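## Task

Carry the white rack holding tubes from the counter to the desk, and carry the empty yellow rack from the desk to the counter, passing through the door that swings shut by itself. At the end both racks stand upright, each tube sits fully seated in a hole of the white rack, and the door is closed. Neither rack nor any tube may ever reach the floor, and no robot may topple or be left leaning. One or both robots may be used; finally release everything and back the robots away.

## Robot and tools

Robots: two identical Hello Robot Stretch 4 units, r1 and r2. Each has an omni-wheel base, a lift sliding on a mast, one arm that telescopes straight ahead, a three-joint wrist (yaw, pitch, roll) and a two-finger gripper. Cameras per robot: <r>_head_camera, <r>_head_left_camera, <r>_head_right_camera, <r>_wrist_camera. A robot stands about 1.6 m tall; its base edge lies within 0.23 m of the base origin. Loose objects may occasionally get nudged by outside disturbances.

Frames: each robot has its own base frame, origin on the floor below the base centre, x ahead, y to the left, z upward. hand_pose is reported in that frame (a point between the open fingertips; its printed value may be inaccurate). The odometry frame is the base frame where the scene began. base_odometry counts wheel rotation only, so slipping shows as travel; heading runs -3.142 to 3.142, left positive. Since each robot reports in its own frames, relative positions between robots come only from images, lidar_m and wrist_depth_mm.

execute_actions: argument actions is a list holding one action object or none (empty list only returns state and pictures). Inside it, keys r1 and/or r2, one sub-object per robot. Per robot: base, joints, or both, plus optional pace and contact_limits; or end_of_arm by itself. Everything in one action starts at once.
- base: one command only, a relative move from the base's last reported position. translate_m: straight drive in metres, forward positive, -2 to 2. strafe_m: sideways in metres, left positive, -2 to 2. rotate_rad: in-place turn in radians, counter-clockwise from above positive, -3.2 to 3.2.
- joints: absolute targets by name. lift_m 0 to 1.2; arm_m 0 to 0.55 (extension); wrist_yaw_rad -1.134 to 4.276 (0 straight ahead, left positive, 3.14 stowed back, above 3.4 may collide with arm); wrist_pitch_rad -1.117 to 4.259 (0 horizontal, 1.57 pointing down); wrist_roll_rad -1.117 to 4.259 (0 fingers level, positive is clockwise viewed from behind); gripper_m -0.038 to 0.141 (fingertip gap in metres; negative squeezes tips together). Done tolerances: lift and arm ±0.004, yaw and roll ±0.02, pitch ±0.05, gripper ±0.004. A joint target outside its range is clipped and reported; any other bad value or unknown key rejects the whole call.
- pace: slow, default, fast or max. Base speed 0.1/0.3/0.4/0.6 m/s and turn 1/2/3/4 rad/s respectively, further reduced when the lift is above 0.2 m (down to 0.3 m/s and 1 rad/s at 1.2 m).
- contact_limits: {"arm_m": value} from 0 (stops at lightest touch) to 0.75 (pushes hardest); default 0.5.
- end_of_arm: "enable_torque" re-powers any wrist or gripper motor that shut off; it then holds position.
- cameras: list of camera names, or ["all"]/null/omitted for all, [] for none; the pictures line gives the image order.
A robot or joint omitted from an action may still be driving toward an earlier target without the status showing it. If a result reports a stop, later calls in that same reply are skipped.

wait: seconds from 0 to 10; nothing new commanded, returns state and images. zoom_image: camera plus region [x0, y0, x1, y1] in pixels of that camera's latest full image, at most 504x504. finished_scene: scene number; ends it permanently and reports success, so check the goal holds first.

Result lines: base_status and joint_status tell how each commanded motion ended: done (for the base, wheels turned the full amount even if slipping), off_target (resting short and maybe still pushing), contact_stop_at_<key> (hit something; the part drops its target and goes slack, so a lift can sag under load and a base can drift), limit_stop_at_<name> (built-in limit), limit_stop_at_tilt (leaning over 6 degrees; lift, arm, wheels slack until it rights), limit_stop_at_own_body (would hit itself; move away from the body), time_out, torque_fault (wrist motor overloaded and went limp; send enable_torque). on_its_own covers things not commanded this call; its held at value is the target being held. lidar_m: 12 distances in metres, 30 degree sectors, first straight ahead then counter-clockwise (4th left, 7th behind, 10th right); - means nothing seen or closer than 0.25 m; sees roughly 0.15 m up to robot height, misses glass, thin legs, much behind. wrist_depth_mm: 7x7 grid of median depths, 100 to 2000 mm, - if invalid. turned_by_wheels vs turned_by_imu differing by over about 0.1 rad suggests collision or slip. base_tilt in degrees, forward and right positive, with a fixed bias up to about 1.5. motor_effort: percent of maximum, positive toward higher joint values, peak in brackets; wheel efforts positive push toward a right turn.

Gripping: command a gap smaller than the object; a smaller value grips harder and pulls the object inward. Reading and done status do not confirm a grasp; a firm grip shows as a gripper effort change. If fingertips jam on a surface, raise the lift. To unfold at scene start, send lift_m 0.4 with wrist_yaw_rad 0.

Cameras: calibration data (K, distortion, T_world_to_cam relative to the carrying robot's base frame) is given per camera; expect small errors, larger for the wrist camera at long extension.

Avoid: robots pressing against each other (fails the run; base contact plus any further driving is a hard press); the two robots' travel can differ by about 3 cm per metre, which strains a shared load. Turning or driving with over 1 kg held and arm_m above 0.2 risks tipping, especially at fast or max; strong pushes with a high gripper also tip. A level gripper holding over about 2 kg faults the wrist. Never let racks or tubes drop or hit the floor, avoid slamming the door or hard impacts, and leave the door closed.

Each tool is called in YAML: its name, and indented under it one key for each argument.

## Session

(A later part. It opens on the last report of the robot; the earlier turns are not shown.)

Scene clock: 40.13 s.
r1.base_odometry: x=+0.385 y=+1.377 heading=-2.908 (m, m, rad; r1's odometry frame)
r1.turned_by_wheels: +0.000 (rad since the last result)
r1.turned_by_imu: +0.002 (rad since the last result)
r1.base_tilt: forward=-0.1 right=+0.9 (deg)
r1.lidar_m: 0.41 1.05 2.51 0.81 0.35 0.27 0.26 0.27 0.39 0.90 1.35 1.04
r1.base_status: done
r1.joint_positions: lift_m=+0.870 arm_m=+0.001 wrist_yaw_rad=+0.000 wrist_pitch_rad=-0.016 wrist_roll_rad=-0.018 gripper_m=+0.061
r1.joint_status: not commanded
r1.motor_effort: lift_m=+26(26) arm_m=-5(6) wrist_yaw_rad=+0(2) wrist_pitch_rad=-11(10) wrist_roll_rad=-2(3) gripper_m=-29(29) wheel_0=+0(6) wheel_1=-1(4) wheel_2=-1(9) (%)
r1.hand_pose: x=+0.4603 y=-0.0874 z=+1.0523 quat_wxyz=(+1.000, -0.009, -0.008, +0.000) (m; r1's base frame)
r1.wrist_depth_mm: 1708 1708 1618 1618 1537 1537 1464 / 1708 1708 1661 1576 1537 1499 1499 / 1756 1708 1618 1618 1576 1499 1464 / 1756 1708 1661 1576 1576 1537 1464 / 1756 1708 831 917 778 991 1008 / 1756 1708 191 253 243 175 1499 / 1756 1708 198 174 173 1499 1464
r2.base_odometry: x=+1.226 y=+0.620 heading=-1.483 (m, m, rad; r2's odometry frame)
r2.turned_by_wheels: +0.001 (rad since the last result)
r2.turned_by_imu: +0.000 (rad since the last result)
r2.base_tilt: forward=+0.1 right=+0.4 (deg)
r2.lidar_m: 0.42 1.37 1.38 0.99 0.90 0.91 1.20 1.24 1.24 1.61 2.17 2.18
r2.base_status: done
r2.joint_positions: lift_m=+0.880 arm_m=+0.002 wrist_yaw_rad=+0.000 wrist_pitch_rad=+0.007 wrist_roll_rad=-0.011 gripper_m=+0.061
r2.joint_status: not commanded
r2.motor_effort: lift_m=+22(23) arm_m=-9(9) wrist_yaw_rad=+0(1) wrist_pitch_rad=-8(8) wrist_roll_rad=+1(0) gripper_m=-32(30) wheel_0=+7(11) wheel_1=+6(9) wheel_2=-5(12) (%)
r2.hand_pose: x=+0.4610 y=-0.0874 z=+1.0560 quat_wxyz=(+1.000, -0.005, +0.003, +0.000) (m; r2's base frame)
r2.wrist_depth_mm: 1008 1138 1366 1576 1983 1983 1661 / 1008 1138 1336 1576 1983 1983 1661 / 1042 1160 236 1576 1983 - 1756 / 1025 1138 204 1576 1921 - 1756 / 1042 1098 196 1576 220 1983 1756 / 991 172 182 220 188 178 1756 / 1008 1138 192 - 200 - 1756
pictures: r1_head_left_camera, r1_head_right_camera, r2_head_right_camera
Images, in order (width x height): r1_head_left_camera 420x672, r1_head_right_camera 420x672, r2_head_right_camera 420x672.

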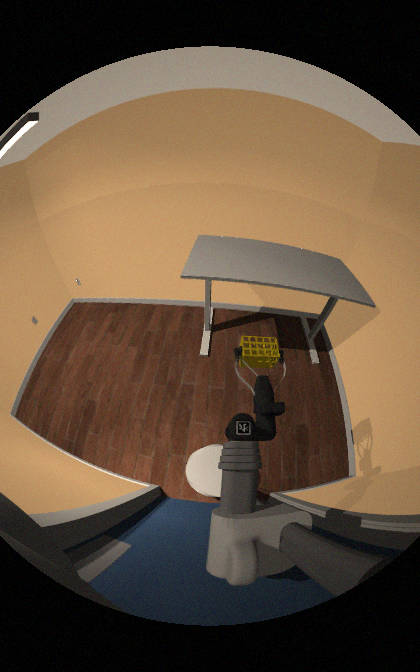

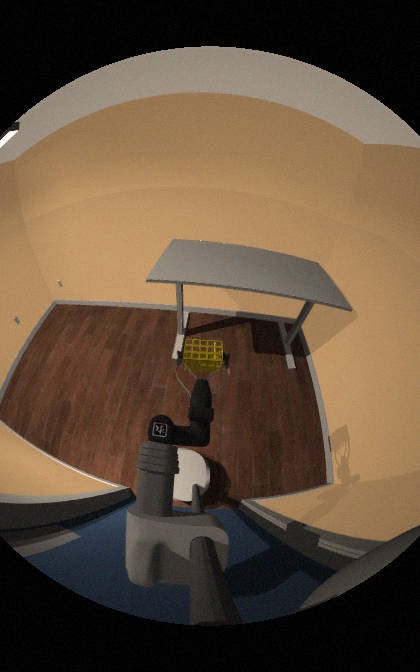

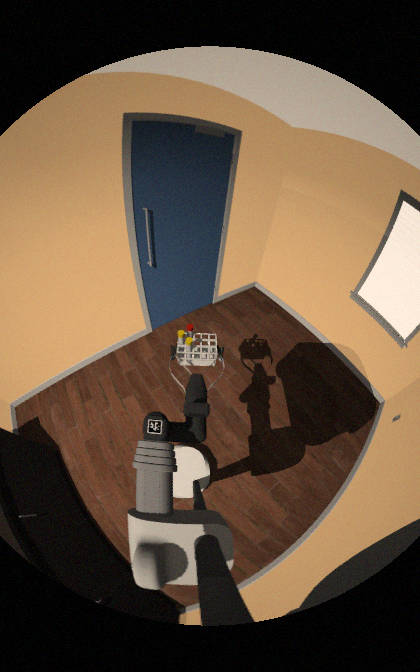

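execute_actions:
  actions:
    - {"r1":{"base":{"translate_m":-0.08},"pace":"slow"},"r2":{"base":{"strafe_m":0.1}}}
  cameras: []

execute_actions:
  actions:
    - {"r1":{"base":{"translate_m":-0.74}},"r2":{"base":{"translate_m":-0.15}}}
  cameras: ["r1_head_left_camera","r2_head_right_camera"]

Scene clock: 43.80 s.
r1.base_odometry: x=+0.462 y=+1.395 heading=-2.909 (m, m, rad; r1's odometry frame)
r1.turned_by_wheels: -0.001 (rad since the last result)
r1.turned_by_imu: +0.000 (rad since the last result)
r1.base_tilt: forward=-0.1 right=+1.0 (deg)
r1.lidar_m: 0.43 1.16 2.52 0.44 0.28 0.25 - 0.25 0.30 0.51 1.34 1.13
r1.base_status: done
r1.joint_positions: lift_m=+0.870 arm_m=+0.001 wrist_yaw_rad=+0.000 wrist_pitch_rad=-0.016 wrist_roll_rad=-0.018 gripper_m=+0.061
r1.joint_status: not commanded
r1.motor_effort: lift_m=+26(26) arm_m=-5(5) wrist_yaw_rad=+0(2) wrist_pitch_rad=-11(10) wrist_roll_rad=-3(4) gripper_m=-29(28) wheel_0=-8(12) wheel_1=-14(18) wheel_2=+15(19) (%)
r1.hand_pose: x=+0.4603 y=-0.0874 z=+1.0523 quat_wxyz=(+1.000, -0.009, -0.008, +0.000) (m; r1's base frame)
r1.wrist_depth_mm: 1863 1756 1708 1708 1661 1576 1537 / 1808 1808 1756 1661 1618 1618 1576 / 1863 1756 1708 1708 1618 1576 1576 / 1863 1808 1756 1618 1661 1576 1576 / 1863 1808 931 917 1182 1229 1025 / 1863 1756 190 253 243 174 1576 / 1863 1808 198 174 172 1618 1537
r2.base_odometry: x=+1.325 y=+0.629 heading=-1.483 (m, m, rad; r2's odometry frame)
r2.turned_by_wheels: +0.000 (rad since the last result)
r2.turned_by_imu: +0.001 (rad since the last result)
r2.base_tilt: forward=+0.1 right=+0.5 (deg)
r2.lidar_m: 0.41 1.29 1.34 0.89 0.81 0.84 1.08 1.29 1.33 1.69 2.27 2.11
r2.base_status: done
r2.joint_positions: lift_m=+0.880 arm_m=+0.002 wrist_yaw_rad=+0.000 wrist_pitch_rad=+0.007 wrist_roll_rad=-0.011 gripper_m=+0.061
r2.joint_status: not commanded
r2.motor_effort: lift_m=+22(22) arm_m=-9(9) wrist_yaw_rad=+1(3) wrist_pitch_rad=-9(9) wrist_roll_rad=+0(0) gripper_m=-29(30) wheel_0=-6(14) wheel_1=+3(14) wheel_2=+0(2) (%)
r2.hand_pose: x=+0.4610 y=-0.0874 z=+1.0560 quat_wxyz=(+1.000, -0.005, +0.003, +0.000) (m; r2's base frame)
r2.wrist_depth_mm: 976 1098 1255 1537 1921 - 1708 / 960 1078 1255 1537 1863 - 1863 / 976 1098 1138 1499 1921 - 1756 / 991 1098 203 1499 1808 - 1808 / 991 1078 196 1499 220 - 1756 / 960 172 182 221 188 178 1863 / 946 1098 193 - 199 - 1808
pictures: none
No camera images: the call's "cameras" was empty. Leave "cameras" out to get every camera's image.

Scene clock: 47.73 s.
r1.base_odometry: x=+1.182 y=+1.565 heading=-2.909 (m, m, rad; r1's odometry frame)
r1.turned_by_wheels: +0.000 (rad since the last result)
r1.turned_by_imu: -0.158 (rad since the last result)
r1.base_tilt: forward=-0.3 right=+0.9 (deg)
r1.lidar_m: 0.44 0.44 0.44 1.05 1.71 0.87 2.18 0.25 - 0.25 0.25 0.65
r1.base_status: done
r1.joint_positions: lift_m=+0.870 arm_m=+0.001 wrist_yaw_rad=+0.000 wrist_pitch_rad=-0.016 wrist_roll_rad=-0.018 gripper_m=+0.061
r1.joint_status: not commanded
r1.motor_effort: lift_m=+23(26) arm_m=-3(6) wrist_yaw_rad=+1(10) wrist_pitch_rad=-10(13) wrist_roll_rad=-4(3) gripper_m=-30(29) wheel_0=+4(19) wheel_1=-6(27) wheel_2=+7(34) (%)
r1.hand_pose: x=+0.4599 y=-0.0874 z=+1.0526 quat_wxyz=(+1.000, -0.009, -0.008, +0.000) (m; r1's base frame)
r1.wrist_depth_mm: - - - - - - 1756 / - - - - - - 1756 / - - - - - - 1756 / - - - - - - 1756 / - - 1576 1537 1618 - 1756 / - - 190 254 243 175 1756 / - - 198 174 173 1983 1576
r2.base_odometry: x=+1.312 y=+0.778 heading=-1.484 (m, m, rad; r2's odometry frame)
r2.turned_by_wheels: +0.000 (rad since the last result)
r2.turned_by_imu: +0.002 (rad since the last result)
r2.base_tilt: forward=+0.2 right=+0.4 (deg)
r2.lidar_m: 0.42 1.42 1.45 0.79 0.73 0.75 0.95 1.18 1.20 1.53 2.33 1.27
r2.base_status: done
r2.joint_positions: lift_m=+0.880 arm_m=+0.002 wrist_yaw_rad=+0.000 wrist_pitch_rad=+0.007 wrist_roll_rad=-0.011 gripper_m=+0.061
r2.joint_status: not commanded
r2.motor_effort: lift_m=+22(23) arm_m=-9(9) wrist_yaw_rad=+0(1) wrist_pitch_rad=-8(9) wrist_roll_rad=+0(1) gripper_m=-33(31) wheel_0=-6(13) wheel_1=-5(9) wheel_2=+5(14) (%)
r2.hand_pose: x=+0.4610 y=-0.0874 z=+1.0560 quat_wxyz=(+1.000, -0.005, +0.003, +0.000) (m; r2's base frame)
r2.wrist_depth_mm: 1060 1229 - 1118 1160 - 1808 / 1078 1229 - - 1060 - 1863 / 1078 1255 - 1205 1078 - 1863 / 1060 1229 203 1281 1098 - 1863 / 1098 1160 196 - 220 - 1921 / 1060 172 182 221 188 178 1921 / 1042 1229 193 - 200 - 1921
pictures: r1_head_left_camera, r2_head_right_camera
Images, in order (width x height): r1_head_left_camera 420x672, r2_head_right_camera 420x672.

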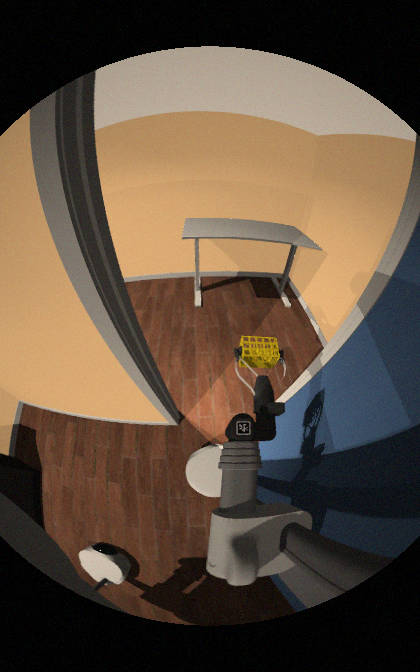

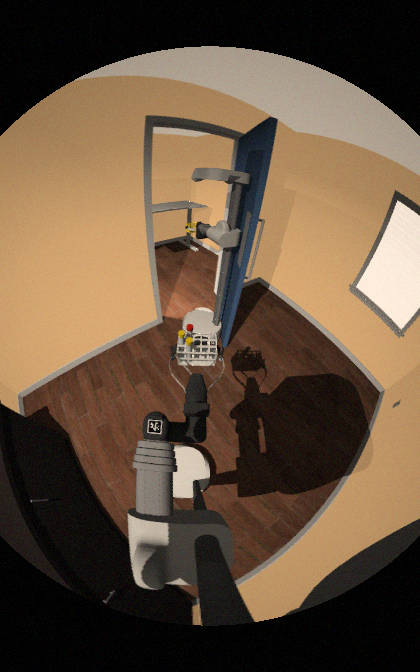

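execute_actions:
  actions:
    - {"r1":{"base":{"rotate_rad":0.25},"pace":"slow"}}
  cameras: []

execute_actions:
  actions:
    - {"r1":{"base":{"translate_m":-0.17}}}
  cameras: []

execute_actions:
  actions:
    - {"r1":{"base":{"strafe_m":-0.25},"pace":"slow"}}
  cameras: ["r1_head_left_camera","r2_head_right_camera"]

Scene clock: 50.53 s.
r1.base_odometry: x=+1.182 y=+1.565 heading=-2.659 (m, m, rad; r1's odometry frame)
r1.turned_by_wheels: +0.250 (rad since the last result)
r1.turned_by_imu: +0.248 (rad since the last result)
r1.base_tilt: forward=+0.1 right=+0.9 (deg)
r1.lidar_m: 0.45 0.44 0.60 1.70 0.88 0.87 0.25 - - 0.25 0.36 1.78
r1.base_status: done
r1.joint_positions: lift_m=+0.870 arm_m=+0.001 wrist_yaw_rad=+0.000 wrist_pitch_rad=-0.016 wrist_roll_rad=-0.018 gripper_m=+0.061
r1.joint_status: not commanded
r1.motor_effort: lift_m=+23(23) arm_m=-3(3) wrist_yaw_rad=+0(0) wrist_pitch_rad=-10(10) wrist_roll_rad=-4(3) gripper_m=-31(28) wheel_0=+3(3) wheel_1=-9(10) wheel_2=+1(6) (%)
r1.hand_pose: x=+0.4600 y=-0.0874 z=+1.0526 quat_wxyz=(+1.000, -0.009, -0.008, +0.000) (m; r1's base frame)
r1.wrist_depth_mm: - - - - - - - / - - - - - - - / - - - - - - - / - - - - - - - / - - - 1576 1537 - - / - - 190 252 243 175 - / - - 198 174 173 - -
r2.base_odometry: x=+1.312 y=+0.778 heading=-1.484 (m, m, rad; r2's odometry frame)
r2.turned_by_wheels: +0.000 (rad since the last result)
r2.turned_by_imu: +0.001 (rad since the last result)
r2.base_tilt: forward=+0.2 right=+0.4 (deg)
r2.lidar_m: 0.42 1.43 1.46 0.81 0.73 0.74 0.97 1.17 1.20 1.53 2.36 1.27
r2.base_status: not commanded
r2.joint_positions: lift_m=+0.880 arm_m=+0.002 wrist_yaw_rad=+0.000 wrist_pitch_rad=+0.007 wrist_roll_rad=-0.011 gripper_m=+0.061
r2.joint_status: not commanded
r2.motor_effort: lift_m=+22(22) arm_m=-9(9) wrist_yaw_rad=+1(1) wrist_pitch_rad=-8(8) wrist_roll_rad=+1(0) gripper_m=-30(30) wheel_0=-6(6) wheel_1=-5(5) wheel_2=+5(5) (%)
r2.hand_pose: x=+0.4610 y=-0.0874 z=+1.0560 quat_wxyz=(+1.000, -0.005, +0.003, +0.000) (m; r2's base frame)
r2.wrist_depth_mm: 1060 1205 - 1098 1160 - 1756 / 1060 1229 - - 1098 - 1863 / 1098 1205 - 1205 1060 - 1921 / 1078 1255 202 1255 1118 - 1921 / 1078 1160 196 - 219 - 1921 / 1060 173 181 221 187 178 1921 / 1042 1205 193 - 200 - 1921
pictures: none
No camera images: the call's "cameras" was empty. Leave "cameras" out to get every camera's image.

Scene clock: 52.47 s.
r1.base_odometry: x=+1.332 y=+1.644 heading=-2.659 (m, m, rad; r1's odometry frame)
r1.turned_by_wheels: +0.000 (rad since the last result)
r1.turned_by_imu: +0.002 (rad since the last result)
r1.base_tilt: forward=-0.3 right=+1.1 (deg)
r1.lidar_m: 0.42 0.60 0.89 1.69 0.76 2.04 2.01 - - 0.25 0.30 1.96
r1.base_status: done
r1.joint_positions: lift_m=+0.870 arm_m=+0.001 wrist_yaw_rad=+0.000 wrist_pitch_rad=-0.016 wrist_roll_rad=-0.018 gripper_m=+0.061
r1.joint_status: not commanded
r1.motor_effort: lift_m=+23(23) arm_m=-3(3) wrist_yaw_rad=+1(0) wrist_pitch_rad=-10(10) wrist_roll_rad=-3(3) gripper_m=-27(29) wheel_0=+3(3) wheel_1=-5(13) wheel_2=+4(16) (%)
r1.hand_pose: x=+0.4600 y=-0.0874 z=+1.0526 quat_wxyz=(+1.000, -0.009, -0.008, +0.000) (m; r1's base frame)
r1.wrist_depth_mm: 389 492 - - - - - / 387 504 - - - - - / 392 508 - - - - - / 394 521 - - - - - / 392 525 - 1756 1661 - - / 394 442 190 252 243 174 - / 392 521 198 175 173 - 1808
r2.base_odometry: x=+1.312 y=+0.778 heading=-1.484 (m, m, rad; r2's odometry frame)
r2.turned_by_wheels: +0.000 (rad since the last result)
r2.turned_by_imu: +0.001 (rad since the last result)
r2.base_tilt: forward=+0.1 right=+0.4 (deg)
r2.lidar_m: 0.43 1.43 1.47 0.81 0.72 0.75 0.97 1.17 1.22 1.54 2.35 1.12
r2.base_status: not commanded
r2.joint_positions: lift_m=+0.880 arm_m=+0.002 wrist_yaw_rad=+0.000 wrist_pitch_rad=+0.007 wrist_roll_rad=-0.011 gripper_m=+0.061
r2.joint_status: not commanded
r2.motor_effort: lift_m=+22(22) arm_m=-9(9) wrist_yaw_rad=+1(1) wrist_pitch_rad=-8(8) wrist_roll_rad=+1(1) gripper_m=-29(26) wheel_0=-6(6) wheel_1=-5(5) wheel_2=+5(5) (%)
r2.hand_pose: x=+0.4610 y=-0.0874 z=+1.0560 quat_wxyz=(+1.000, -0.005, +0.003, +0.000) (m; r2's base frame)
r2.wrist_depth_mm: 1078 1205 - - 1025 - 1863 / 1078 1205 - - 1060 - 1808 / 1078 1229 - - 931 - 1863 / 1060 1229 203 1366 1042 - 1983 / 1098 1182 196 - 218 - 1863 / 1060 172 181 220 188 179 1983 / 1042 1182 193 - 200 1921 1863
pictures: none
No camera images: the call's "cameras" was empty. Leave "cameras" out to get every camera's image.

Scene clock: 56.10 s.
r1.base_odometry: x=+1.216 y=+1.865 heading=-2.659 (m, m, rad; r1's odometry frame)
r1.turned_by_wheels: +0.000 (rad since the last result)
r1.turned_by_imu: +0.000 (rad since the last result)
r1.base_tilt: forward=-0.3 right=+1.0 (deg)
r1.lidar_m: 0.43 0.73 0.87 1.94 0.97 2.08 2.03 0.25 - - 0.25 0.37
r1.base_status: done
r1.joint_positions: lift_m=+0.870 arm_m=+0.001 wrist_yaw_rad=+0.000 wrist_pitch_rad=-0.016 wrist_roll_rad=-0.018 gripper_m=+0.061
r1.joint_status: not commanded
r1.motor_effort: lift_m=+23(23) arm_m=-3(3) wrist_yaw_rad=+0(2) wrist_pitch_rad=-11(10) wrist_roll_rad=-4(3) gripper_m=-26(31) wheel_0=+6(10) wheel_1=-7(12) wheel_2=-2(4) (%)
r1.hand_pose: x=+0.4600 y=-0.0874 z=+1.0526 quat_wxyz=(+1.000, -0.009, -0.008, +0.000) (m; r1's base frame)
r1.wrist_depth_mm: - - - - - - - / - - - - - - - / - - - - - - - / - - - - - - - / - - - 1661 1661 - 1983 / - - 191 253 242 174 - / - - 198 174 172 - 1863
r2.base_odometry: x=+1.312 y=+0.778 heading=-1.484 (m, m, rad; r2's odometry frame)
r2.turned_by_wheels: +0.000 (rad since the last result)
r2.turned_by_imu: +0.001 (rad since the last result)
r2.base_tilt: forward=+0.2 right=+0.4 (deg)
r2.lidar_m: 0.42 1.42 1.45 0.79 0.72 0.73 0.96 1.17 1.21 1.51 2.35 1.30
r2.base_status: not commanded
r2.joint_positions: lift_m=+0.880 arm_m=+0.002 wrist_yaw_rad=+0.000 wrist_pitch_rad=+0.007 wrist_roll_rad=-0.011 gripper_m=+0.061
r2.joint_status: not commanded
r2.motor_effort: lift_m=+22(22) arm_m=-9(9) wrist_yaw_rad=+1(0) wrist_pitch_rad=-8(8) wrist_roll_rad=+0(1) gripper_m=-28(30) wheel_0=-5(6) wheel_1=-5(5) wheel_2=+5(5) (%)
r2.hand_pose: x=+0.4610 y=-0.0874 z=+1.0560 quat_wxyz=(+1.000, -0.005, +0.003, +0.000) (m; r2's base frame)
r2.wrist_depth_mm: 1060 1182 - - 1182 1138 1863 / 1060 1205 - - 1499 1160 1808 / 1060 1229 - - 1308 1118 1921 / 1098 1229 203 - 1464 1182 1863 / 1060 1182 196 - 220 1182 1921 / 1060 173 182 220 188 178 1921 / 1042 1205 193 - 199 1229 1863
pictures: r1_head_left_camera, r2_head_right_camera
Images, in order (width x height): r1_head_left_camera 420x672, r2_head_right_camera 420x672.

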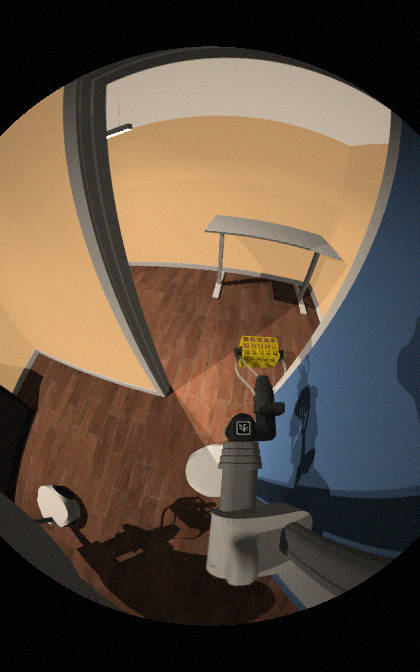

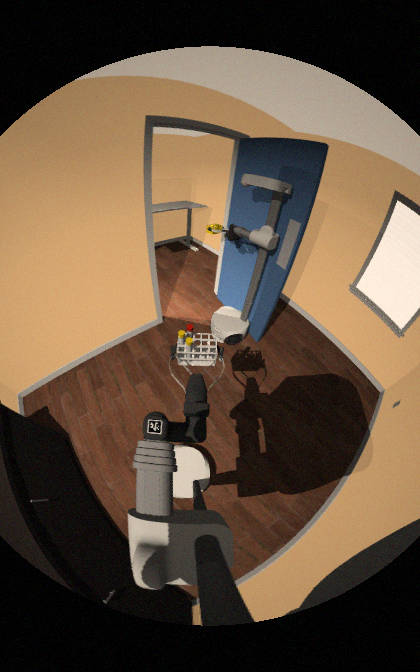

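execute_actions:
  actions:
    - {"r1":{"base":{"rotate_rad":2.75}}}
  cameras: []

execute_actions:
  actions:
    - {"r1":{"base":{"strafe_m":0.3},"pace":"slow"},"r2":{"base":{"rotate_rad":0.05},"pace":"slow"}}
  cameras: []

execute_actions:
  actions:
    - {"r1":{"base":{"rotate_rad":0.45},"pace":"slow"},"r2":{"base":{"translate_m":0.7}}}
  cameras: ["r1_head_left_camera","r2_head_right_camera","r2_head_left_camera"]

Scene clock: 60.13 s.
r1.base_odometry: x=+1.216 y=+1.864 heading=+0.091 (m, m, rad; r1's odometry frame)
r1.turned_by_wheels: +2.750 (rad since the last result)
r1.turned_by_imu: +2.724 (rad since the last result)
r1.base_tilt: forward=-0.2 right=+0.9 (deg)
r1.lidar_m: 0.43 0.34 0.25 - 0.25 0.25 0.51 1.91 0.74 1.03 1.92 0.96
r1.base_status: done
r1.joint_positions: lift_m=+0.870 arm_m=+0.001 wrist_yaw_rad=+0.000 wrist_pitch_rad=-0.016 wrist_roll_rad=-0.018 gripper_m=+0.061
r1.joint_status: not commanded
r1.motor_effort: lift_m=+22(23) arm_m=-2(3) wrist_yaw_rad=-2(6) wrist_pitch_rad=-10(12) wrist_roll_rad=-3(3) gripper_m=-31(31) wheel_0=-6(18) wheel_1=+5(18) wheel_2=+1(7) (%)
r1.hand_pose: x=+0.4599 y=-0.0873 z=+1.0527 quat_wxyz=(+1.000, -0.009, -0.008, +0.000) (m; r1's base frame)
r1.wrist_depth_mm: 1708 1756 1808 1983 - - - / 1708 1756 1863 1921 1983 - - / 1708 1808 1863 1983 1983 - - / 1708 1808 1863 1921 - - - / 1708 1756 1808 1921 1921 - - / 1708 1708 190 253 242 175 - / 1708 1756 198 174 172 - 1042
r2.base_odometry: x=+1.312 y=+0.778 heading=-1.484 (m, m, rad; r2's odometry frame)
r2.turned_by_wheels: +0.000 (rad since the last result)
r2.turned_by_imu: +0.001 (rad since the last result)
r2.base_tilt: forward=+0.2 right=+0.3 (deg)
r2.lidar_m: 0.41 1.42 1.46 0.80 0.71 0.75 0.96 1.18 1.21 1.53 2.33 1.03
r2.base_status: not commanded
r2.joint_positions: lift_m=+0.880 arm_m=+0.002 wrist_yaw_rad=+0.000 wrist_pitch_rad=+0.007 wrist_roll_rad=-0.011 gripper_m=+0.061
r2.joint_status: not commanded
r2.motor_effort: lift_m=+22(23) arm_m=-9(9) wrist_yaw_rad=+1(1) wrist_pitch_rad=-10(9) wrist_roll_rad=+1(1) gripper_m=-32(28) wheel_0=-5(6) wheel_1=-5(5) wheel_2=+5(5) (%)
r2.hand_pose: x=+0.4610 y=-0.0874 z=+1.0560 quat_wxyz=(+1.000, -0.005, +0.003, +0.000) (m; r2's base frame)
r2.wrist_depth_mm: 1060 1205 - - 1160 1138 1756 / 1060 1205 - - 1430 1138 1863 / 1078 1229 - - 1281 1160 1863 / 1078 1205 203 - 1255 788 1808 / 1098 1182 197 - 220 1182 1921 / 1060 172 182 220 188 178 1921 / 1025 1182 193 - 200 1229 1863
pictures: none
No camera images: the call's "cameras" was empty. Leave "cameras" out to get every camera's image.

Scene clock: 64.43 s.
r1.base_odometry: x=+1.189 y=+2.163 heading=+0.091 (m, m, rad; r1's odometry frame)
r1.turned_by_wheels: +0.000 (rad since the last result)
r1.turned_by_imu: -0.002 (rad since the last result)
r1.base_tilt: forward=-0.3 right=+1.2 (deg)
r1.lidar_m: 0.44 1.96 0.29 0.25 - 0.25 0.26 1.98 0.96 1.18 1.13 1.39
r1.base_status: done
r1.joint_positions: lift_m=+0.870 arm_m=+0.001 wrist_yaw_rad=+0.000 wrist_pitch_rad=-0.016 wrist_roll_rad=-0.018 gripper_m=+0.061
r1.joint_status: not commanded
r1.motor_effort: lift_m=+22(22) arm_m=-2(2) wrist_yaw_rad=+0(9) wrist_pitch_rad=-10(10) wrist_roll_rad=-3(3) gripper_m=-30(30) wheel_0=-3(33) wheel_1=+2(28) wheel_2=+2(23) (%)
r1.hand_pose: x=+0.4599 y=-0.0874 z=+1.0527 quat_wxyz=(+1.000, -0.009, -0.008, +0.000) (m; r1's base frame)
r1.wrist_depth_mm: 1618 1756 1756 1863 1983 - - / 1618 1661 1808 1863 1983 - - / 1618 1756 1808 1863 1921 - - / 1618 1661 1708 1808 1983 - - / 1661 1708 1756 1808 1921 - - / 1661 1708 191 253 243 175 - / 1618 1708 198 174 172 - -
r2.base_odometry: x=+1.312 y=+0.778 heading=-1.435 (m, m, rad; r2's odometry frame)
r2.turned_by_wheels: +0.048 (rad since the last result)
r2.turned_by_imu: +0.050 (rad since the last result)
r2.base_tilt: forward=+0.2 right=+0.4 (deg)
r2.lidar_m: 0.39 1.42 1.47 0.78 0.72 0.75 0.99 1.18 1.22 1.60 2.35 1.23
r2.base_status: done
r2.joint_positions: lift_m=+0.880 arm_m=+0.002 wrist_yaw_rad=+0.000 wrist_pitch_rad=+0.007 wrist_roll_rad=-0.011 gripper_m=+0.061
r2.joint_status: not commanded
r2.motor_effort: lift_m=+22(23) arm_m=-9(9) wrist_yaw_rad=+0(2) wrist_pitch_rad=-9(9) wrist_roll_rad=+0(0) gripper_m=-29(31) wheel_0=-7(9) wheel_1=-6(10) wheel_2=-8(9) (%)
r2.hand_pose: x=+0.4610 y=-0.0874 z=+1.0560 quat_wxyz=(+1.000, -0.005, +0.003, +0.000) (m; r2's base frame)
r2.wrist_depth_mm: 1060 1182 - - 1661 1205 1308 / 1060 1182 - - 1661 1464 1281 / 1060 1182 1255 - 1708 1308 1281 / 1078 1182 203 - 1708 1499 1308 / 1098 1182 203 - 220 1464 1336 / 1042 172 182 221 188 179 1336 / 1042 1160 193 - 199 1537 1397
pictures: none
No camera images: the call's "cameras" was empty. Leave "cameras" out to get every camera's image.

Scene clock: 68.23 s.
r1.base_odometry: x=+1.189 y=+2.163 heading=+0.541 (m, m, rad; r1's odometry frame)
r1.turned_by_wheels: +0.450 (rad since the last result)
r1.turned_by_imu: +0.446 (rad since the last result)
r1.base_tilt: forward=-0.4 right=+0.9 (deg)
r1.lidar_m: 0.44 0.30 0.25 - 0.25 0.26 0.57 0.96 0.66 0.64 2.39 1.97
r1.base_status: done
r1.joint_positions: lift_m=+0.870 arm_m=+0.001 wrist_yaw_rad=+0.000 wrist_pitch_rad=-0.016 wrist_roll_rad=-0.018 gripper_m=+0.061
r1.joint_status: not commanded
r1.motor_effort: lift_m=+22(22) arm_m=-3(2) wrist_yaw_rad=-1(1) wrist_pitch_rad=-10(10) wrist_roll_rad=-3(4) gripper_m=-29(31) wheel_0=-5(7) wheel_1=+1(4) wheel_2=-1(5) (%)
r1.hand_pose: x=+0.4599 y=-0.0874 z=+1.0527 quat_wxyz=(+1.000, -0.009, -0.008, +0.000) (m; r1's base frame)
r1.wrist_depth_mm: 1025 1336 1921 1863 1708 1618 1537 / 1042 1336 1921 1863 1756 1576 1537 / 1042 1336 1921 1863 1756 1618 1537 / 1042 1366 1983 1808 1708 1576 1576 / 1042 1336 1708 1808 1708 1618 1576 / 1042 1205 191 252 243 175 1537 / 1060 1397 198 174 173 1618 1537
r2.base_odometry: x=+1.407 y=+0.085 heading=-1.434 (m, m, rad; r2's odometry frame)
r2.turned_by_wheels: +0.001 (rad since the last result)
r2.turned_by_imu: -0.001 (rad since the last result)
r2.base_tilt: forward=+0.2 right=+0.4 (deg)
r2.lidar_m: 0.41 0.85 0.87 1.12 1.11 1.16 1.52 1.75 1.81 2.08 0.87 0.89
r2.base_status: done
r2.joint_positions: lift_m=+0.880 arm_m=+0.002 wrist_yaw_rad=+0.000 wrist_pitch_rad=+0.007 wrist_roll_rad=-0.011 gripper_m=+0.061
r2.joint_status: not commanded
r2.motor_effort: lift_m=+22(22) arm_m=-9(9) wrist_yaw_rad=+1(0) wrist_pitch_rad=-7(11) wrist_roll_rad=+0(1) gripper_m=-31(28) wheel_0=+7(12) wheel_1=+6(12) wheel_2=-4(14) (%)
r2.hand_pose: x=+0.4610 y=-0.0874 z=+1.0560 quat_wxyz=(+1.000, -0.005, +0.003, +0.000) (m; r2's base frame)
r2.wrist_depth_mm: 564 - - - 1160 960 854 / 569 - - - 1182 960 866 / 574 - 238 - 1205 976 866 / 574 - 202 - 1182 1008 878 / 585 - 196 - 219 976 891 / 569 172 182 220 188 179 904 / 564 - 193 - 200 1025 904
pictures: r1_head_left_camera, r2_head_left_camera, r2_head_right_camera
Images, in order (width x height): r1_head_left_camera 420x672, r2_head_left_camera 420x672, r2_head_right_camera 420x672.

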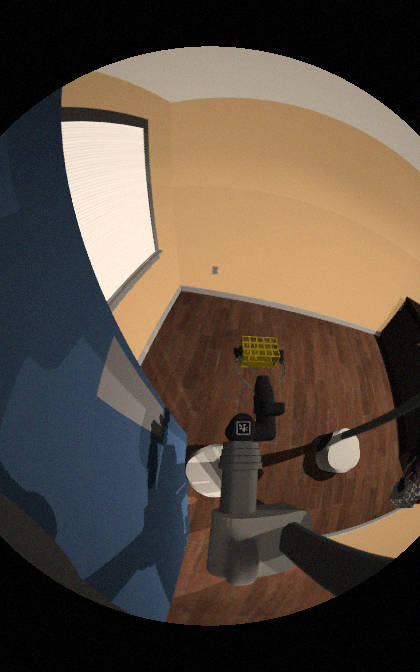

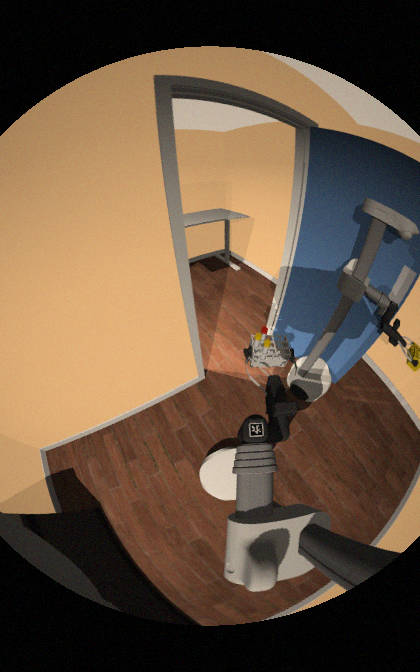

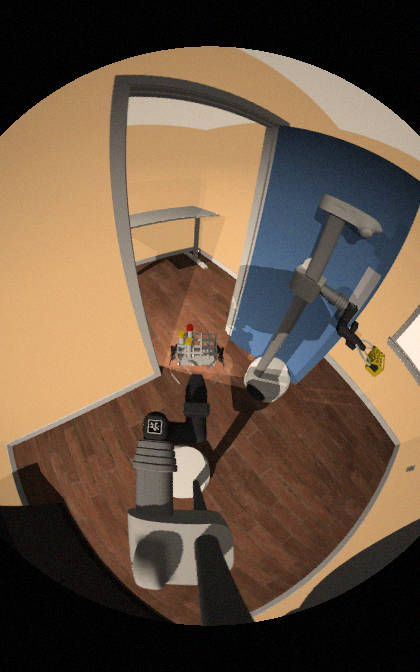

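execute_actions:
  actions:
    - {"r1":{"base":{"translate_m":0.12}},"r2":{"base":{"strafe_m":-0.12}}}
  cameras: []

execute_actions:
  actions:
    - {"r2":{"base":{"translate_m":0.85}}}
  cameras: []

execute_actions:
  actions:
    - {"r2":{"base":{"rotate_rad":0.45},"pace":"slow"}}
  cameras: ["r2_head_right_camera","r2_head_left_camera"]

Scene clock: 71.83 s.
r1.base_odometry: x=+1.292 y=+2.225 heading=+0.541 (m, m, rad; r1's odometry frame)
r1.turned_by_wheels: +0.000 (rad since the last result)
r1.turned_by_imu: +0.000 (rad since the last result)
r1.base_tilt: forward=-0.1 right=+1.0 (deg)
r1.lidar_m: 0.44 1.06 0.25 - 0.25 0.26 0.61 1.07 0.59 0.64 2.29 1.87
r1.base_status: done
r1.joint_positions: lift_m=+0.870 arm_m=+0.001 wrist_yaw_rad=+0.000 wrist_pitch_rad=-0.016 wrist_roll_rad=-0.018 gripper_m=+0.061
r1.joint_status: not commanded
r1.motor_effort: lift_m=+22(22) arm_m=-3(3) wrist_yaw_rad=+1(0) wrist_pitch_rad=-10(10) wrist_roll_rad=-4(4) gripper_m=-29(28) wheel_0=+0(3) wheel_1=+2(7) wheel_2=+0(8) (%)
r1.hand_pose: x=+0.4599 y=-0.0874 z=+1.0527 quat_wxyz=(+1.000, -0.009, -0.008, +0.000) (m; r1's base frame)
r1.wrist_depth_mm: 1008 1308 1808 1708 1576 1499 1430 / 1008 1308 1808 1756 1661 1499 1430 / 1008 1336 1808 1708 1618 1537 1397 / 1025 1336 1808 1708 1618 1537 1430 / 1025 1366 1661 1661 1576 1499 1430 / 1025 1182 191 253 243 175 1430 / 1042 1366 199 174 173 1499 1430
r2.base_odometry: x=+1.288 y=+0.069 heading=-1.434 (m, m, rad; r2's odometry frame)
r2.turned_by_wheels: +0.000 (rad since the last result)
r2.turned_by_imu: +0.001 (rad since the last result)
r2.base_tilt: forward=+0.1 right=+0.4 (deg)
r2.lidar_m: 0.42 0.90 0.93 1.24 1.22 1.26 1.67 1.70 1.73 0.98 0.78 0.80
r2.base_status: done
r2.joint_positions: lift_m=+0.880 arm_m=+0.002 wrist_yaw_rad=+0.000 wrist_pitch_rad=+0.007 wrist_roll_rad=-0.011 gripper_m=+0.061
r2.joint_status: not commanded
r2.motor_effort: lift_m=+22(22) arm_m=-9(9) wrist_yaw_rad=+2(3) wrist_pitch_rad=-9(9) wrist_roll_rad=+1(0) gripper_m=-32(28) wheel_0=+5(14) wheel_1=-3(15) wheel_2=+0(1) (%)
r2.hand_pose: x=+0.4609 y=-0.0875 z=+1.0560 quat_wxyz=(+1.000, -0.005, +0.003, +0.000) (m; r2's base frame)
r2.wrist_depth_mm: - - - - 1025 878 788 / - - - - 1025 878 788 / - - - - 1060 904 809 / - - 203 - 1025 917 809 / - - 196 - 220 891 809 / 661 173 183 221 187 182 820 / 603 - 194 - 199 931 842
pictures: none
No camera images: the call's "cameras" was empty. Leave "cameras" out to get every camera's image.

Scene clock: 76.13 s.
r1.base_odometry: x=+1.292 y=+2.225 heading=+0.541 (m, m, rad; r1's odometry frame)
r1.turned_by_wheels: +0.000 (rad since the last result)
r1.turned_by_imu: +0.000 (rad since the last result)
r1.base_tilt: forward=-0.2 right=+1.2 (deg)
r1.lidar_m: 0.43 1.07 0.25 - 0.25 0.25 0.59 0.53 0.56 2.17 2.28 1.86
r1.base_status: not commanded
r1.joint_positions: lift_m=+0.870 arm_m=+0.001 wrist_yaw_rad=+0.000 wrist_pitch_rad=-0.016 wrist_roll_rad=-0.018 gripper_m=+0.061
r1.joint_status: not commanded
r1.motor_effort: lift_m=+22(22) arm_m=-3(3) wrist_yaw_rad=-1(0) wrist_pitch_rad=-10(10) wrist_roll_rad=-4(3) gripper_m=-31(29) wheel_0=+0(0) wheel_1=+2(2) wheel_2=+0(0) (%)
r1.hand_pose: x=+0.4599 y=-0.0874 z=+1.0527 quat_wxyz=(+1.000, -0.009, -0.008, +0.000) (m; r1's base frame)
r1.wrist_depth_mm: 1008 1281 1756 1756 1618 1499 1430 / 1008 1336 1808 1708 1618 1537 1464 / 1008 1336 1808 1708 1576 1499 1464 / 1025 1366 1808 1708 1618 1537 1430 / 1008 1336 1708 1661 1576 1499 1430 / 1042 1182 191 253 243 175 1430 / 1060 1366 198 174 173 1499 1430
r2.base_odometry: x=+1.404 y=-0.773 heading=-1.434 (m, m, rad; r2's odometry frame)
r2.turned_by_wheels: +0.000 (rad since the last result)
r2.turned_by_imu: -0.002 (rad since the last result)
r2.base_tilt: forward=+0.1 right=+0.5 (deg)
r2.lidar_m: 0.41 1.57 0.44 0.34 0.66 1.79 2.32 2.42 0.53 0.52 0.56 0.54
r2.base_status: done
r2.joint_positions: lift_m=+0.880 arm_m=+0.002 wrist_yaw_rad=+0.000 wrist_pitch_rad=+0.007 wrist_roll_rad=-0.011 gripper_m=+0.061
r2.joint_status: not commanded
r2.motor_effort: lift_m=+22(22) arm_m=-9(9) wrist_yaw_rad=+0(1) wrist_pitch_rad=-9(7) wrist_roll_rad=+0(1) gripper_m=-29(25) wheel_0=+5(10) wheel_1=+4(10) wheel_2=-5(16) (%)
r2.hand_pose: x=+0.4610 y=-0.0874 z=+1.0560 quat_wxyz=(+1.000, -0.005, +0.004, +0.000) (m; r2's base frame)
r2.wrist_depth_mm: 1863 - - 1983 1537 1229 322 / 1863 - - 1983 1537 1255 322 / 1863 - 233 - 1576 1255 329 / 1808 - 203 1921 1537 1255 330 / 1808 1983 196 1921 220 1255 334 / 1863 173 182 220 188 178 338 / 1756 - 193 - 200 1308 343
pictures: none
No camera images: the call's "cameras" was empty. Leave "cameras" out to get every camera's image.

Scene clock: 77.77 s.
r1.base_odometry: x=+1.292 y=+2.225 heading=+0.541 (m, m, rad; r1's odometry frame)
r1.turned_by_wheels: +0.000 (rad since the last result)
r1.turned_by_imu: +0.000 (rad since the last result)
r1.base_tilt: forward=-0.3 right=+1.0 (deg)
r1.lidar_m: 0.46 1.08 0.25 - 0.25 0.26 0.61 0.50 0.56 2.15 2.29 1.87
r1.base_status: not commanded
r1.joint_positions: lift_m=+0.870 arm_m=+0.001 wrist_yaw_rad=+0.000 wrist_pitch_rad=-0.016 wrist_roll_rad=-0.018 gripper_m=+0.061
r1.joint_status: not commanded
r1.motor_effort: lift_m=+22(22) arm_m=-3(3) wrist_yaw_rad=-1(0) wrist_pitch_rad=-10(10) wrist_roll_rad=-3(3) gripper_m=-31(29) wheel_0=-1(0) wheel_1=+2(2) wheel_2=+0(0) (%)
r1.hand_pose: x=+0.4599 y=-0.0874 z=+1.0527 quat_wxyz=(+1.000, -0.009, -0.008, +0.000) (m; r1's base frame)
r1.wrist_depth_mm: 1008 1308 1808 1708 1618 1537 1430 / 1025 1308 1808 1756 1576 1537 1430 / 1025 1336 1808 1708 1618 1537 1430 / 1008 1336 1808 1708 1576 1537 1464 / 1025 1366 1708 1708 1576 1537 1464 / 1025 1160 190 253 243 174 1464 / 1060 1366 198 174 173 1464 1397
r2.base_odometry: x=+1.404 y=-0.773 heading=-0.986 (m, m, rad; r2's odometry frame)
r2.turned_by_wheels: +0.448 (rad since the last result)
r2.turned_by_imu: +0.447 (rad since the last result)
r2.base_tilt: forward=+0.2 right=+0.5 (deg)
r2.lidar_m: 0.42 1.60 0.33 0.53 1.77 2.16 2.40 0.56 0.52 0.57 0.56 1.73
r2.base_status: done
r2.joint_positions: lift_m=+0.880 arm_m=+0.002 wrist_yaw_rad=+0.000 wrist_pitch_rad=+0.007 wrist_roll_rad=-0.011 gripper_m=+0.061
r2.joint_status: not commanded
r2.motor_effort: lift_m=+22(22) arm_m=-9(9) wrist_yaw_rad=+1(1) wrist_pitch_rad=-10(7) wrist_roll_rad=+1(1) gripper_m=-29(29) wheel_0=-8(10) wheel_1=-7(11) wheel_2=-7(12) (%)
r2.hand_pose: x=+0.4610 y=-0.0874 z=+1.0560 quat_wxyz=(+1.000, -0.005, +0.004, +0.000) (m; r2's base frame)
r2.wrist_depth_mm: 1921 1983 - - - 1921 1464 / 1921 1921 - - - 1921 1499 / 1921 1983 - - - - 1537 / 1921 1983 202 - - 1863 1537 / 1921 - 196 - 219 1921 1576 / 1983 173 182 221 188 179 1576 / 1921 - 193 - 199 1921 1537
pictures: r2_head_left_camera, r2_head_right_camera
Images, in order (width x height): r2_head_left_camera 420x672, r2_head_right_camera 420x672.

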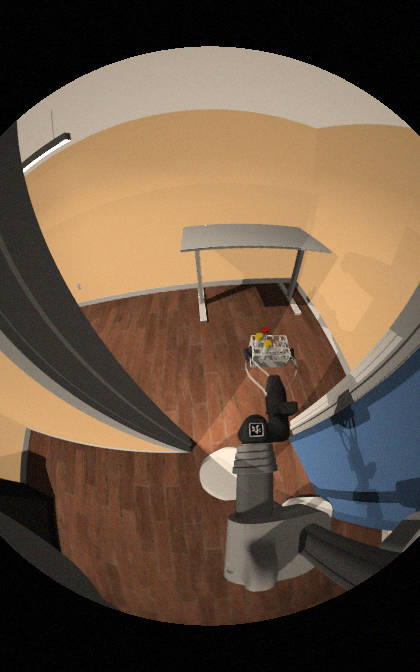

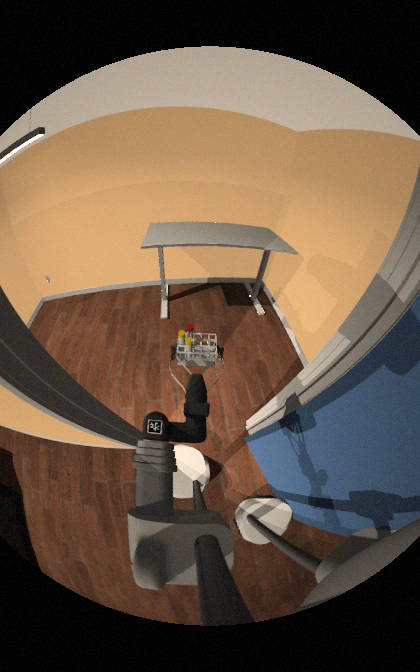

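execute_actions:
  actions:
    - {"r1":{"base":{"translate_m":0.7}},"r2":{"base":{"translate_m":1.0}}}
  cameras: []

execute_actions:
  actions:
    - {"r1":{"base":{"rotate_rad":-1.65}},"r2":{"joints":{"arm_m":0.15}}}
  cameras: ["r2_head_camera","r1_head_camera"]

Scene clock: 84.17 s.
r1.base_odometry: x=+1.892 y=+2.585 heading=+0.541 (m, m, rad; r1's odometry frame)
r1.turned_by_wheels: +0.000 (rad since the last result)
r1.turned_by_imu: -0.003 (rad since the last result)
r1.base_tilt: forward=-0.2 right=+0.9 (deg)
r1.lidar_m: 0.43 0.91 0.74 0.73 0.87 1.37 0.92 0.79 2.33 2.28 1.46 1.17
r1.base_status: done
r1.joint_positions: lift_m=+0.870 arm_m=+0.001 wrist_yaw_rad=+0.000 wrist_pitch_rad=-0.016 wrist_roll_rad=-0.018 gripper_m=+0.061
r1.joint_status: not commanded
r1.motor_effort: lift_m=+22(22) arm_m=-3(3) wrist_yaw_rad=+0(0) wrist_pitch_rad=-10(10) wrist_roll_rad=-3(4) gripper_m=-27(28) wheel_0=+0(4) wheel_1=+0(5) wheel_2=+1(9) (%)
r1.hand_pose: x=+0.4599 y=-0.0874 z=+1.0527 quat_wxyz=(+1.000, -0.009, -0.008, +0.000) (m; r1's base frame)
r1.wrist_depth_mm: 891 1098 1042 991 917 866 831 / 904 1098 1042 976 931 866 831 / 904 1098 1060 976 931 878 831 / 904 1098 1042 976 931 866 831 / 917 1118 1025 960 904 866 831 / 931 1060 191 253 243 175 831 / 931 1098 198 174 173 854 809
r2.base_odometry: x=+1.957 y=-1.606 heading=-0.985 (m, m, rad; r2's odometry frame)
r2.turned_by_wheels: +0.001 (rad since the last result)
r2.turned_by_imu: -0.002 (rad since the last result)
r2.base_tilt: forward=+0.2 right=+0.5 (deg)
r2.lidar_m: 0.41 0.57 1.72 2.45 1.08 0.79 1.23 0.79 0.82 1.29 0.98 0.65
r2.base_status: done
r2.joint_positions: lift_m=+0.880 arm_m=+0.002 wrist_yaw_rad=+0.000 wrist_pitch_rad=+0.007 wrist_roll_rad=-0.011 gripper_m=+0.061
r2.joint_status: not commanded
r2.motor_effort: lift_m=+21(22) arm_m=-9(9) wrist_yaw_rad=+1(0) wrist_pitch_rad=-8(8) wrist_roll_rad=+1(1) gripper_m=-28(31) wheel_0=+7(12) wheel_1=+6(9) wheel_2=-4(14) (%)
r2.hand_pose: x=+0.4610 y=-0.0874 z=+1.0560 quat_wxyz=(+1.000, -0.005, +0.004, +0.000) (m; r2's base frame)
r2.wrist_depth_mm: 1008 1060 1098 1138 1205 1281 1281 / 1025 1060 1098 1138 1205 1255 1336 / 1042 1078 1098 1160 1229 1281 1308 / 1025 1060 203 1182 1229 1281 1281 / 904 750 196 668 220 668 634 / 488 172 182 220 189 178 473 / 336 353 193 - 198 1308 1366
pictures: none
No camera images: the call's "cameras" was empty. Leave "cameras" out to get every camera's image.

Scene clock: 86.27 s.
r1.base_odometry: x=+1.892 y=+2.585 heading=-1.109 (m, m, rad; r1's odometry frame)
r1.turned_by_wheels: -1.650 (rad since the last result)
r1.turned_by_imu: -1.636 (rad since the last result)
r1.base_tilt: forward=-0.3 right=+1.1 (deg)
r1.lidar_m: 0.43 1.56 1.18 1.15 0.98 0.77 0.73 0.84 1.25 1.28 1.20 2.22
r1.base_status: done
r1.joint_positions: lift_m=+0.870 arm_m=+0.001 wrist_yaw_rad=+0.000 wrist_pitch_rad=-0.016 wrist_roll_rad=-0.018 gripper_m=+0.061
r1.joint_status: not commanded
r1.motor_effort: lift_m=+22(22) arm_m=-3(3) wrist_yaw_rad=-3(1) wrist_pitch_rad=-10(10) wrist_roll_rad=-3(3) gripper_m=-31(29) wheel_0=+0(5) wheel_1=+0(5) wheel_2=+0(7) (%)
r1.hand_pose: x=+0.4599 y=-0.0874 z=+1.0527 quat_wxyz=(+1.000, -0.009, -0.008, +0.000) (m; r1's base frame)
r1.wrist_depth_mm: 1430 1863 - - - - - / 1430 1921 - - - - - / 1397 1921 - - - - - / 1430 1983 - - - - - / 1430 - - - - - - / 1464 1708 191 253 243 175 - / 1464 1983 198 174 173 - -
r2.base_odometry: x=+1.957 y=-1.606 heading=-0.985 (m, m, rad; r2's odometry frame)
r2.turned_by_wheels: +0.000 (rad since the last result)
r2.turned_by_imu: +0.001 (rad since the last result)
r2.base_tilt: forward=+0.1 right=+0.4 (deg)
r2.lidar_m: 0.54 0.59 1.71 2.47 1.08 0.77 0.90 0.80 0.80 1.29 1.00 0.66
r2.base_status: not commanded
r2.joint_positions: lift_m=+0.880 arm_m=+0.148 wrist_yaw_rad=+0.000 wrist_pitch_rad=+0.007 wrist_roll_rad=-0.011 gripper_m=+0.061
r2.joint_status: all done
r2.motor_effort: lift_m=+22(22) arm_m=+9(9) wrist_yaw_rad=+1(1) wrist_pitch_rad=-10(8) wrist_roll_rad=+0(1) gripper_m=-27(31) wheel_0=+7(7) wheel_1=+6(6) wheel_2=-4(4) (%)
r2.hand_pose: x=+0.6078 y=-0.0874 z=+1.0560 quat_wxyz=(+1.000, -0.005, +0.004, +0.000) (m; r2's base frame)
r2.wrist_depth_mm: 878 917 946 991 1042 1098 1160 / 878 904 960 1008 1042 1118 1182 / 878 931 946 1025 1078 1118 1160 / 891 946 203 991 1078 1138 1182 / 891 759 196 654 220 661 634 / 480 172 182 221 187 178 392 / 307 327 193 - 200 298 298
pictures: r1_head_camera, r2_head_camera
Images, in order (width x height): r1_head_camera 420x560, r2_head_camera 420x560.

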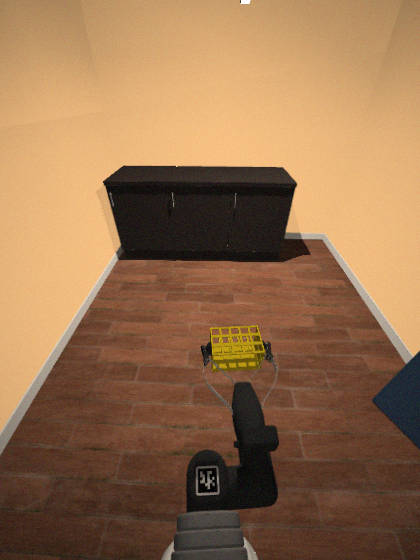

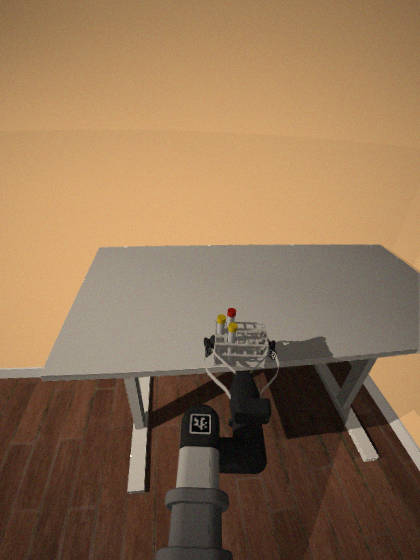

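execute_actions:
  actions:
    - {"r1":{"base":{"translate_m":1.85},"joints":{"arm_m":0.14,"lift_m":0.84},"pace":"fast"},"r2":{"joints":{"arm_m":0.25,"lift_m":0.835},"pace":"slow"}}
  cameras: []

execute_actions:
  actions:
    - {"r1":{"joints":{"lift_m":0.792},"pace":"slow"},"r2":{"joints":{"lift_m":0.822},"pace":"slow"}}
  cameras: ["r2_head_camera","r1_head_camera"]

Scene clock: 93.80 s.
r1.base_odometry: x=+2.716 y=+0.929 heading=-1.109 (m, m, rad; r1's odometry frame)
r1.turned_by_wheels: +0.000 (rad since the last result)
r1.turned_by_imu: -0.009 (rad since the last result)
r1.base_tilt: forward=-0.2 right=+1.2 (deg)
r1.lidar_m: 0.43 0.47 0.70 1.01 1.08 1.61 2.64 2.08 1.58 1.50 0.61 0.46
r1.base_status: done
r1.joint_positions: lift_m=+0.840 arm_m=+0.139 wrist_yaw_rad=+0.000 wrist_pitch_rad=-0.016 wrist_roll_rad=-0.018 gripper_m=+0.061
r1.joint_status: all done
r1.motor_effort: lift_m=+16(22) arm_m=+5(6) wrist_yaw_rad=-1(0) wrist_pitch_rad=-10(10) wrist_roll_rad=-3(4) gripper_m=-30(30) wheel_0=+0(6) wheel_1=-1(5) wheel_2=+1(11) (%)
r1.hand_pose: x=+0.5984 y=-0.0874 z=+1.0231 quat_wxyz=(+1.000, -0.009, -0.008, +0.000) (m; r1's base frame)
r1.wrist_depth_mm: 842 809 768 741 715 683 668 / 831 809 768 741 707 691 661 / 854 809 768 750 715 683 661 / 854 798 768 741 715 683 668 / 842 798 699 707 715 683 661 / 455 404 190 254 242 175 521 / 322 322 199 174 173 320 319
r2.base_odometry: x=+1.957 y=-1.606 heading=-0.985 (m, m, rad; r2's odometry frame)
r2.turned_by_wheels: +0.000 (rad since the last result)
r2.turned_by_imu: +0.003 (rad since the last result)
r2.base_tilt: forward=+0.3 right=+0.4 (deg)
r2.lidar_m: 0.57 0.58 1.71 2.47 1.11 0.78 0.72 0.74 0.82 1.29 0.99 0.65
r2.base_status: not commanded
r2.joint_positions: lift_m=+0.835 arm_m=+0.248 wrist_yaw_rad=+0.000 wrist_pitch_rad=+0.007 wrist_roll_rad=-0.011 gripper_m=+0.061
r2.joint_status: all done
r2.motor_effort: lift_m=+16(23) arm_m=+9(8) wrist_yaw_rad=+2(1) wrist_pitch_rad=-10(8) wrist_roll_rad=+1(0) gripper_m=-33(29) wheel_0=+7(7) wheel_1=+6(6) wheel_2=-4(4) (%)
r2.hand_pose: x=+0.7078 y=-0.0874 z=+1.0115 quat_wxyz=(+1.000, -0.005, +0.004, +0.000) (m; r2's base frame)
r2.wrist_depth_mm: 788 820 866 891 946 991 1042 / 798 831 866 891 960 976 1042 / 798 842 866 917 931 991 1060 / 809 854 203 917 946 1008 1060 / 640 544 197 477 220 473 455 / 343 173 182 220 189 179 285 / 222 236 193 - 199 214 214
pictures: none
No camera images: the call's "cameras" was empty. Leave "cameras" out to get every camera's image.

Scene clock: 95.07 s.
r1.base_odometry: x=+2.716 y=+0.929 heading=-1.109 (m, m, rad; r1's odometry frame)
r1.turned_by_wheels: +0.000 (rad since the last result)
r1.turned_by_imu: +0.000 (rad since the last result)
r1.base_tilt: forward=-0.1 right=+0.9 (deg)
r1.lidar_m: 0.44 0.47 0.68 1.00 1.10 1.61 2.64 2.07 1.58 1.52 0.61 0.45
r1.base_status: not commanded
r1.joint_positions: lift_m=+0.792 arm_m=+0.139 wrist_yaw_rad=+0.000 wrist_pitch_rad=-0.016 wrist_roll_rad=-0.018 gripper_m=+0.061
r1.joint_status: all done
r1.motor_effort: lift_m=+15(13) arm_m=+5(5) wrist_yaw_rad=-2(1) wrist_pitch_rad=-10(11) wrist_roll_rad=-3(3) gripper_m=-30(30) wheel_0=+0(0) wheel_1=-1(1) wheel_2=+1(2) (%)
r1.hand_pose: x=+0.5984 y=-0.0874 z=+0.9752 quat_wxyz=(+1.000, -0.009, -0.008, +0.000) (m; r1's base frame)
r1.wrist_depth_mm: 842 809 768 741 707 691 661 / 842 809 768 741 707 683 661 / 854 820 778 750 715 683 661 / 854 809 778 741 715 691 661 / 585 621 492 496 517 683 654 / 324 285 191 253 243 175 366 / 227 227 198 174 172 225 185
r2.base_odometry: x=+1.957 y=-1.606 heading=-0.985 (m, m, rad; r2's odometry frame)
r2.turned_by_wheels: +0.000 (rad since the last result)
r2.turned_by_imu: +0.000 (rad since the last result)
r2.base_tilt: forward=+0.1 right=+0.4 (deg)
r2.lidar_m: 0.57 0.58 1.73 2.46 1.09 0.79 0.72 0.74 0.81 1.29 0.98 0.63
r2.base_status: not commanded
r2.joint_positions: lift_m=+0.822 arm_m=+0.248 wrist_yaw_rad=+0.000 wrist_pitch_rad=+0.005 wrist_roll_rad=-0.011 gripper_m=+0.061
r2.joint_status: all done
r2.motor_effort: lift_m=+15(15) arm_m=+9(9) wrist_yaw_rad=+2(1) wrist_pitch_rad=-1(9) wrist_roll_rad=+1(1) gripper_m=-29(29) wheel_0=+7(7) wheel_1=+6(6) wheel_2=-4(4) (%)
r2.hand_pose: x=+0.7078 y=-0.0874 z=+0.9992 quat_wxyz=(+1.000, -0.005, +0.002, +0.000) (m; r2's base frame)
r2.wrist_depth_mm: 788 831 878 904 960 1008 1042 / 788 831 878 904 960 991 1042 / 809 842 866 931 960 1025 1060 / 809 842 204 917 960 1008 1025 / 591 492 195 433 219 433 407 / 314 172 182 220 189 182 257 / 200 212 193 - 194 194 196
pictures: r1_head_camera, r2_head_camera
Images, in order (width x height): r1_head_camera 420x560, r2_head_camera 420x560.

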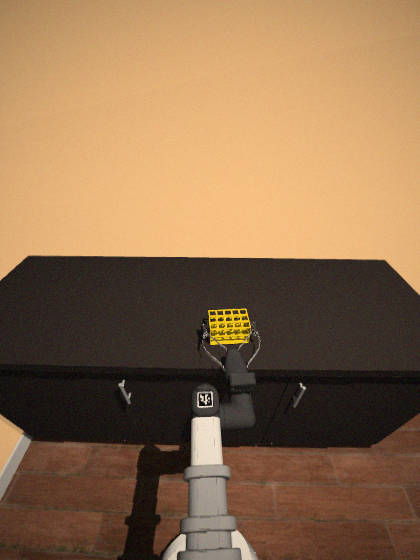

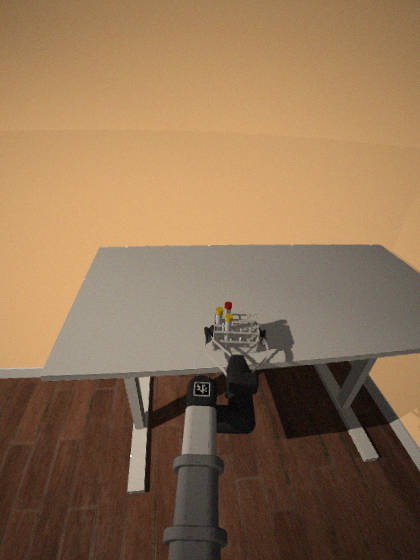

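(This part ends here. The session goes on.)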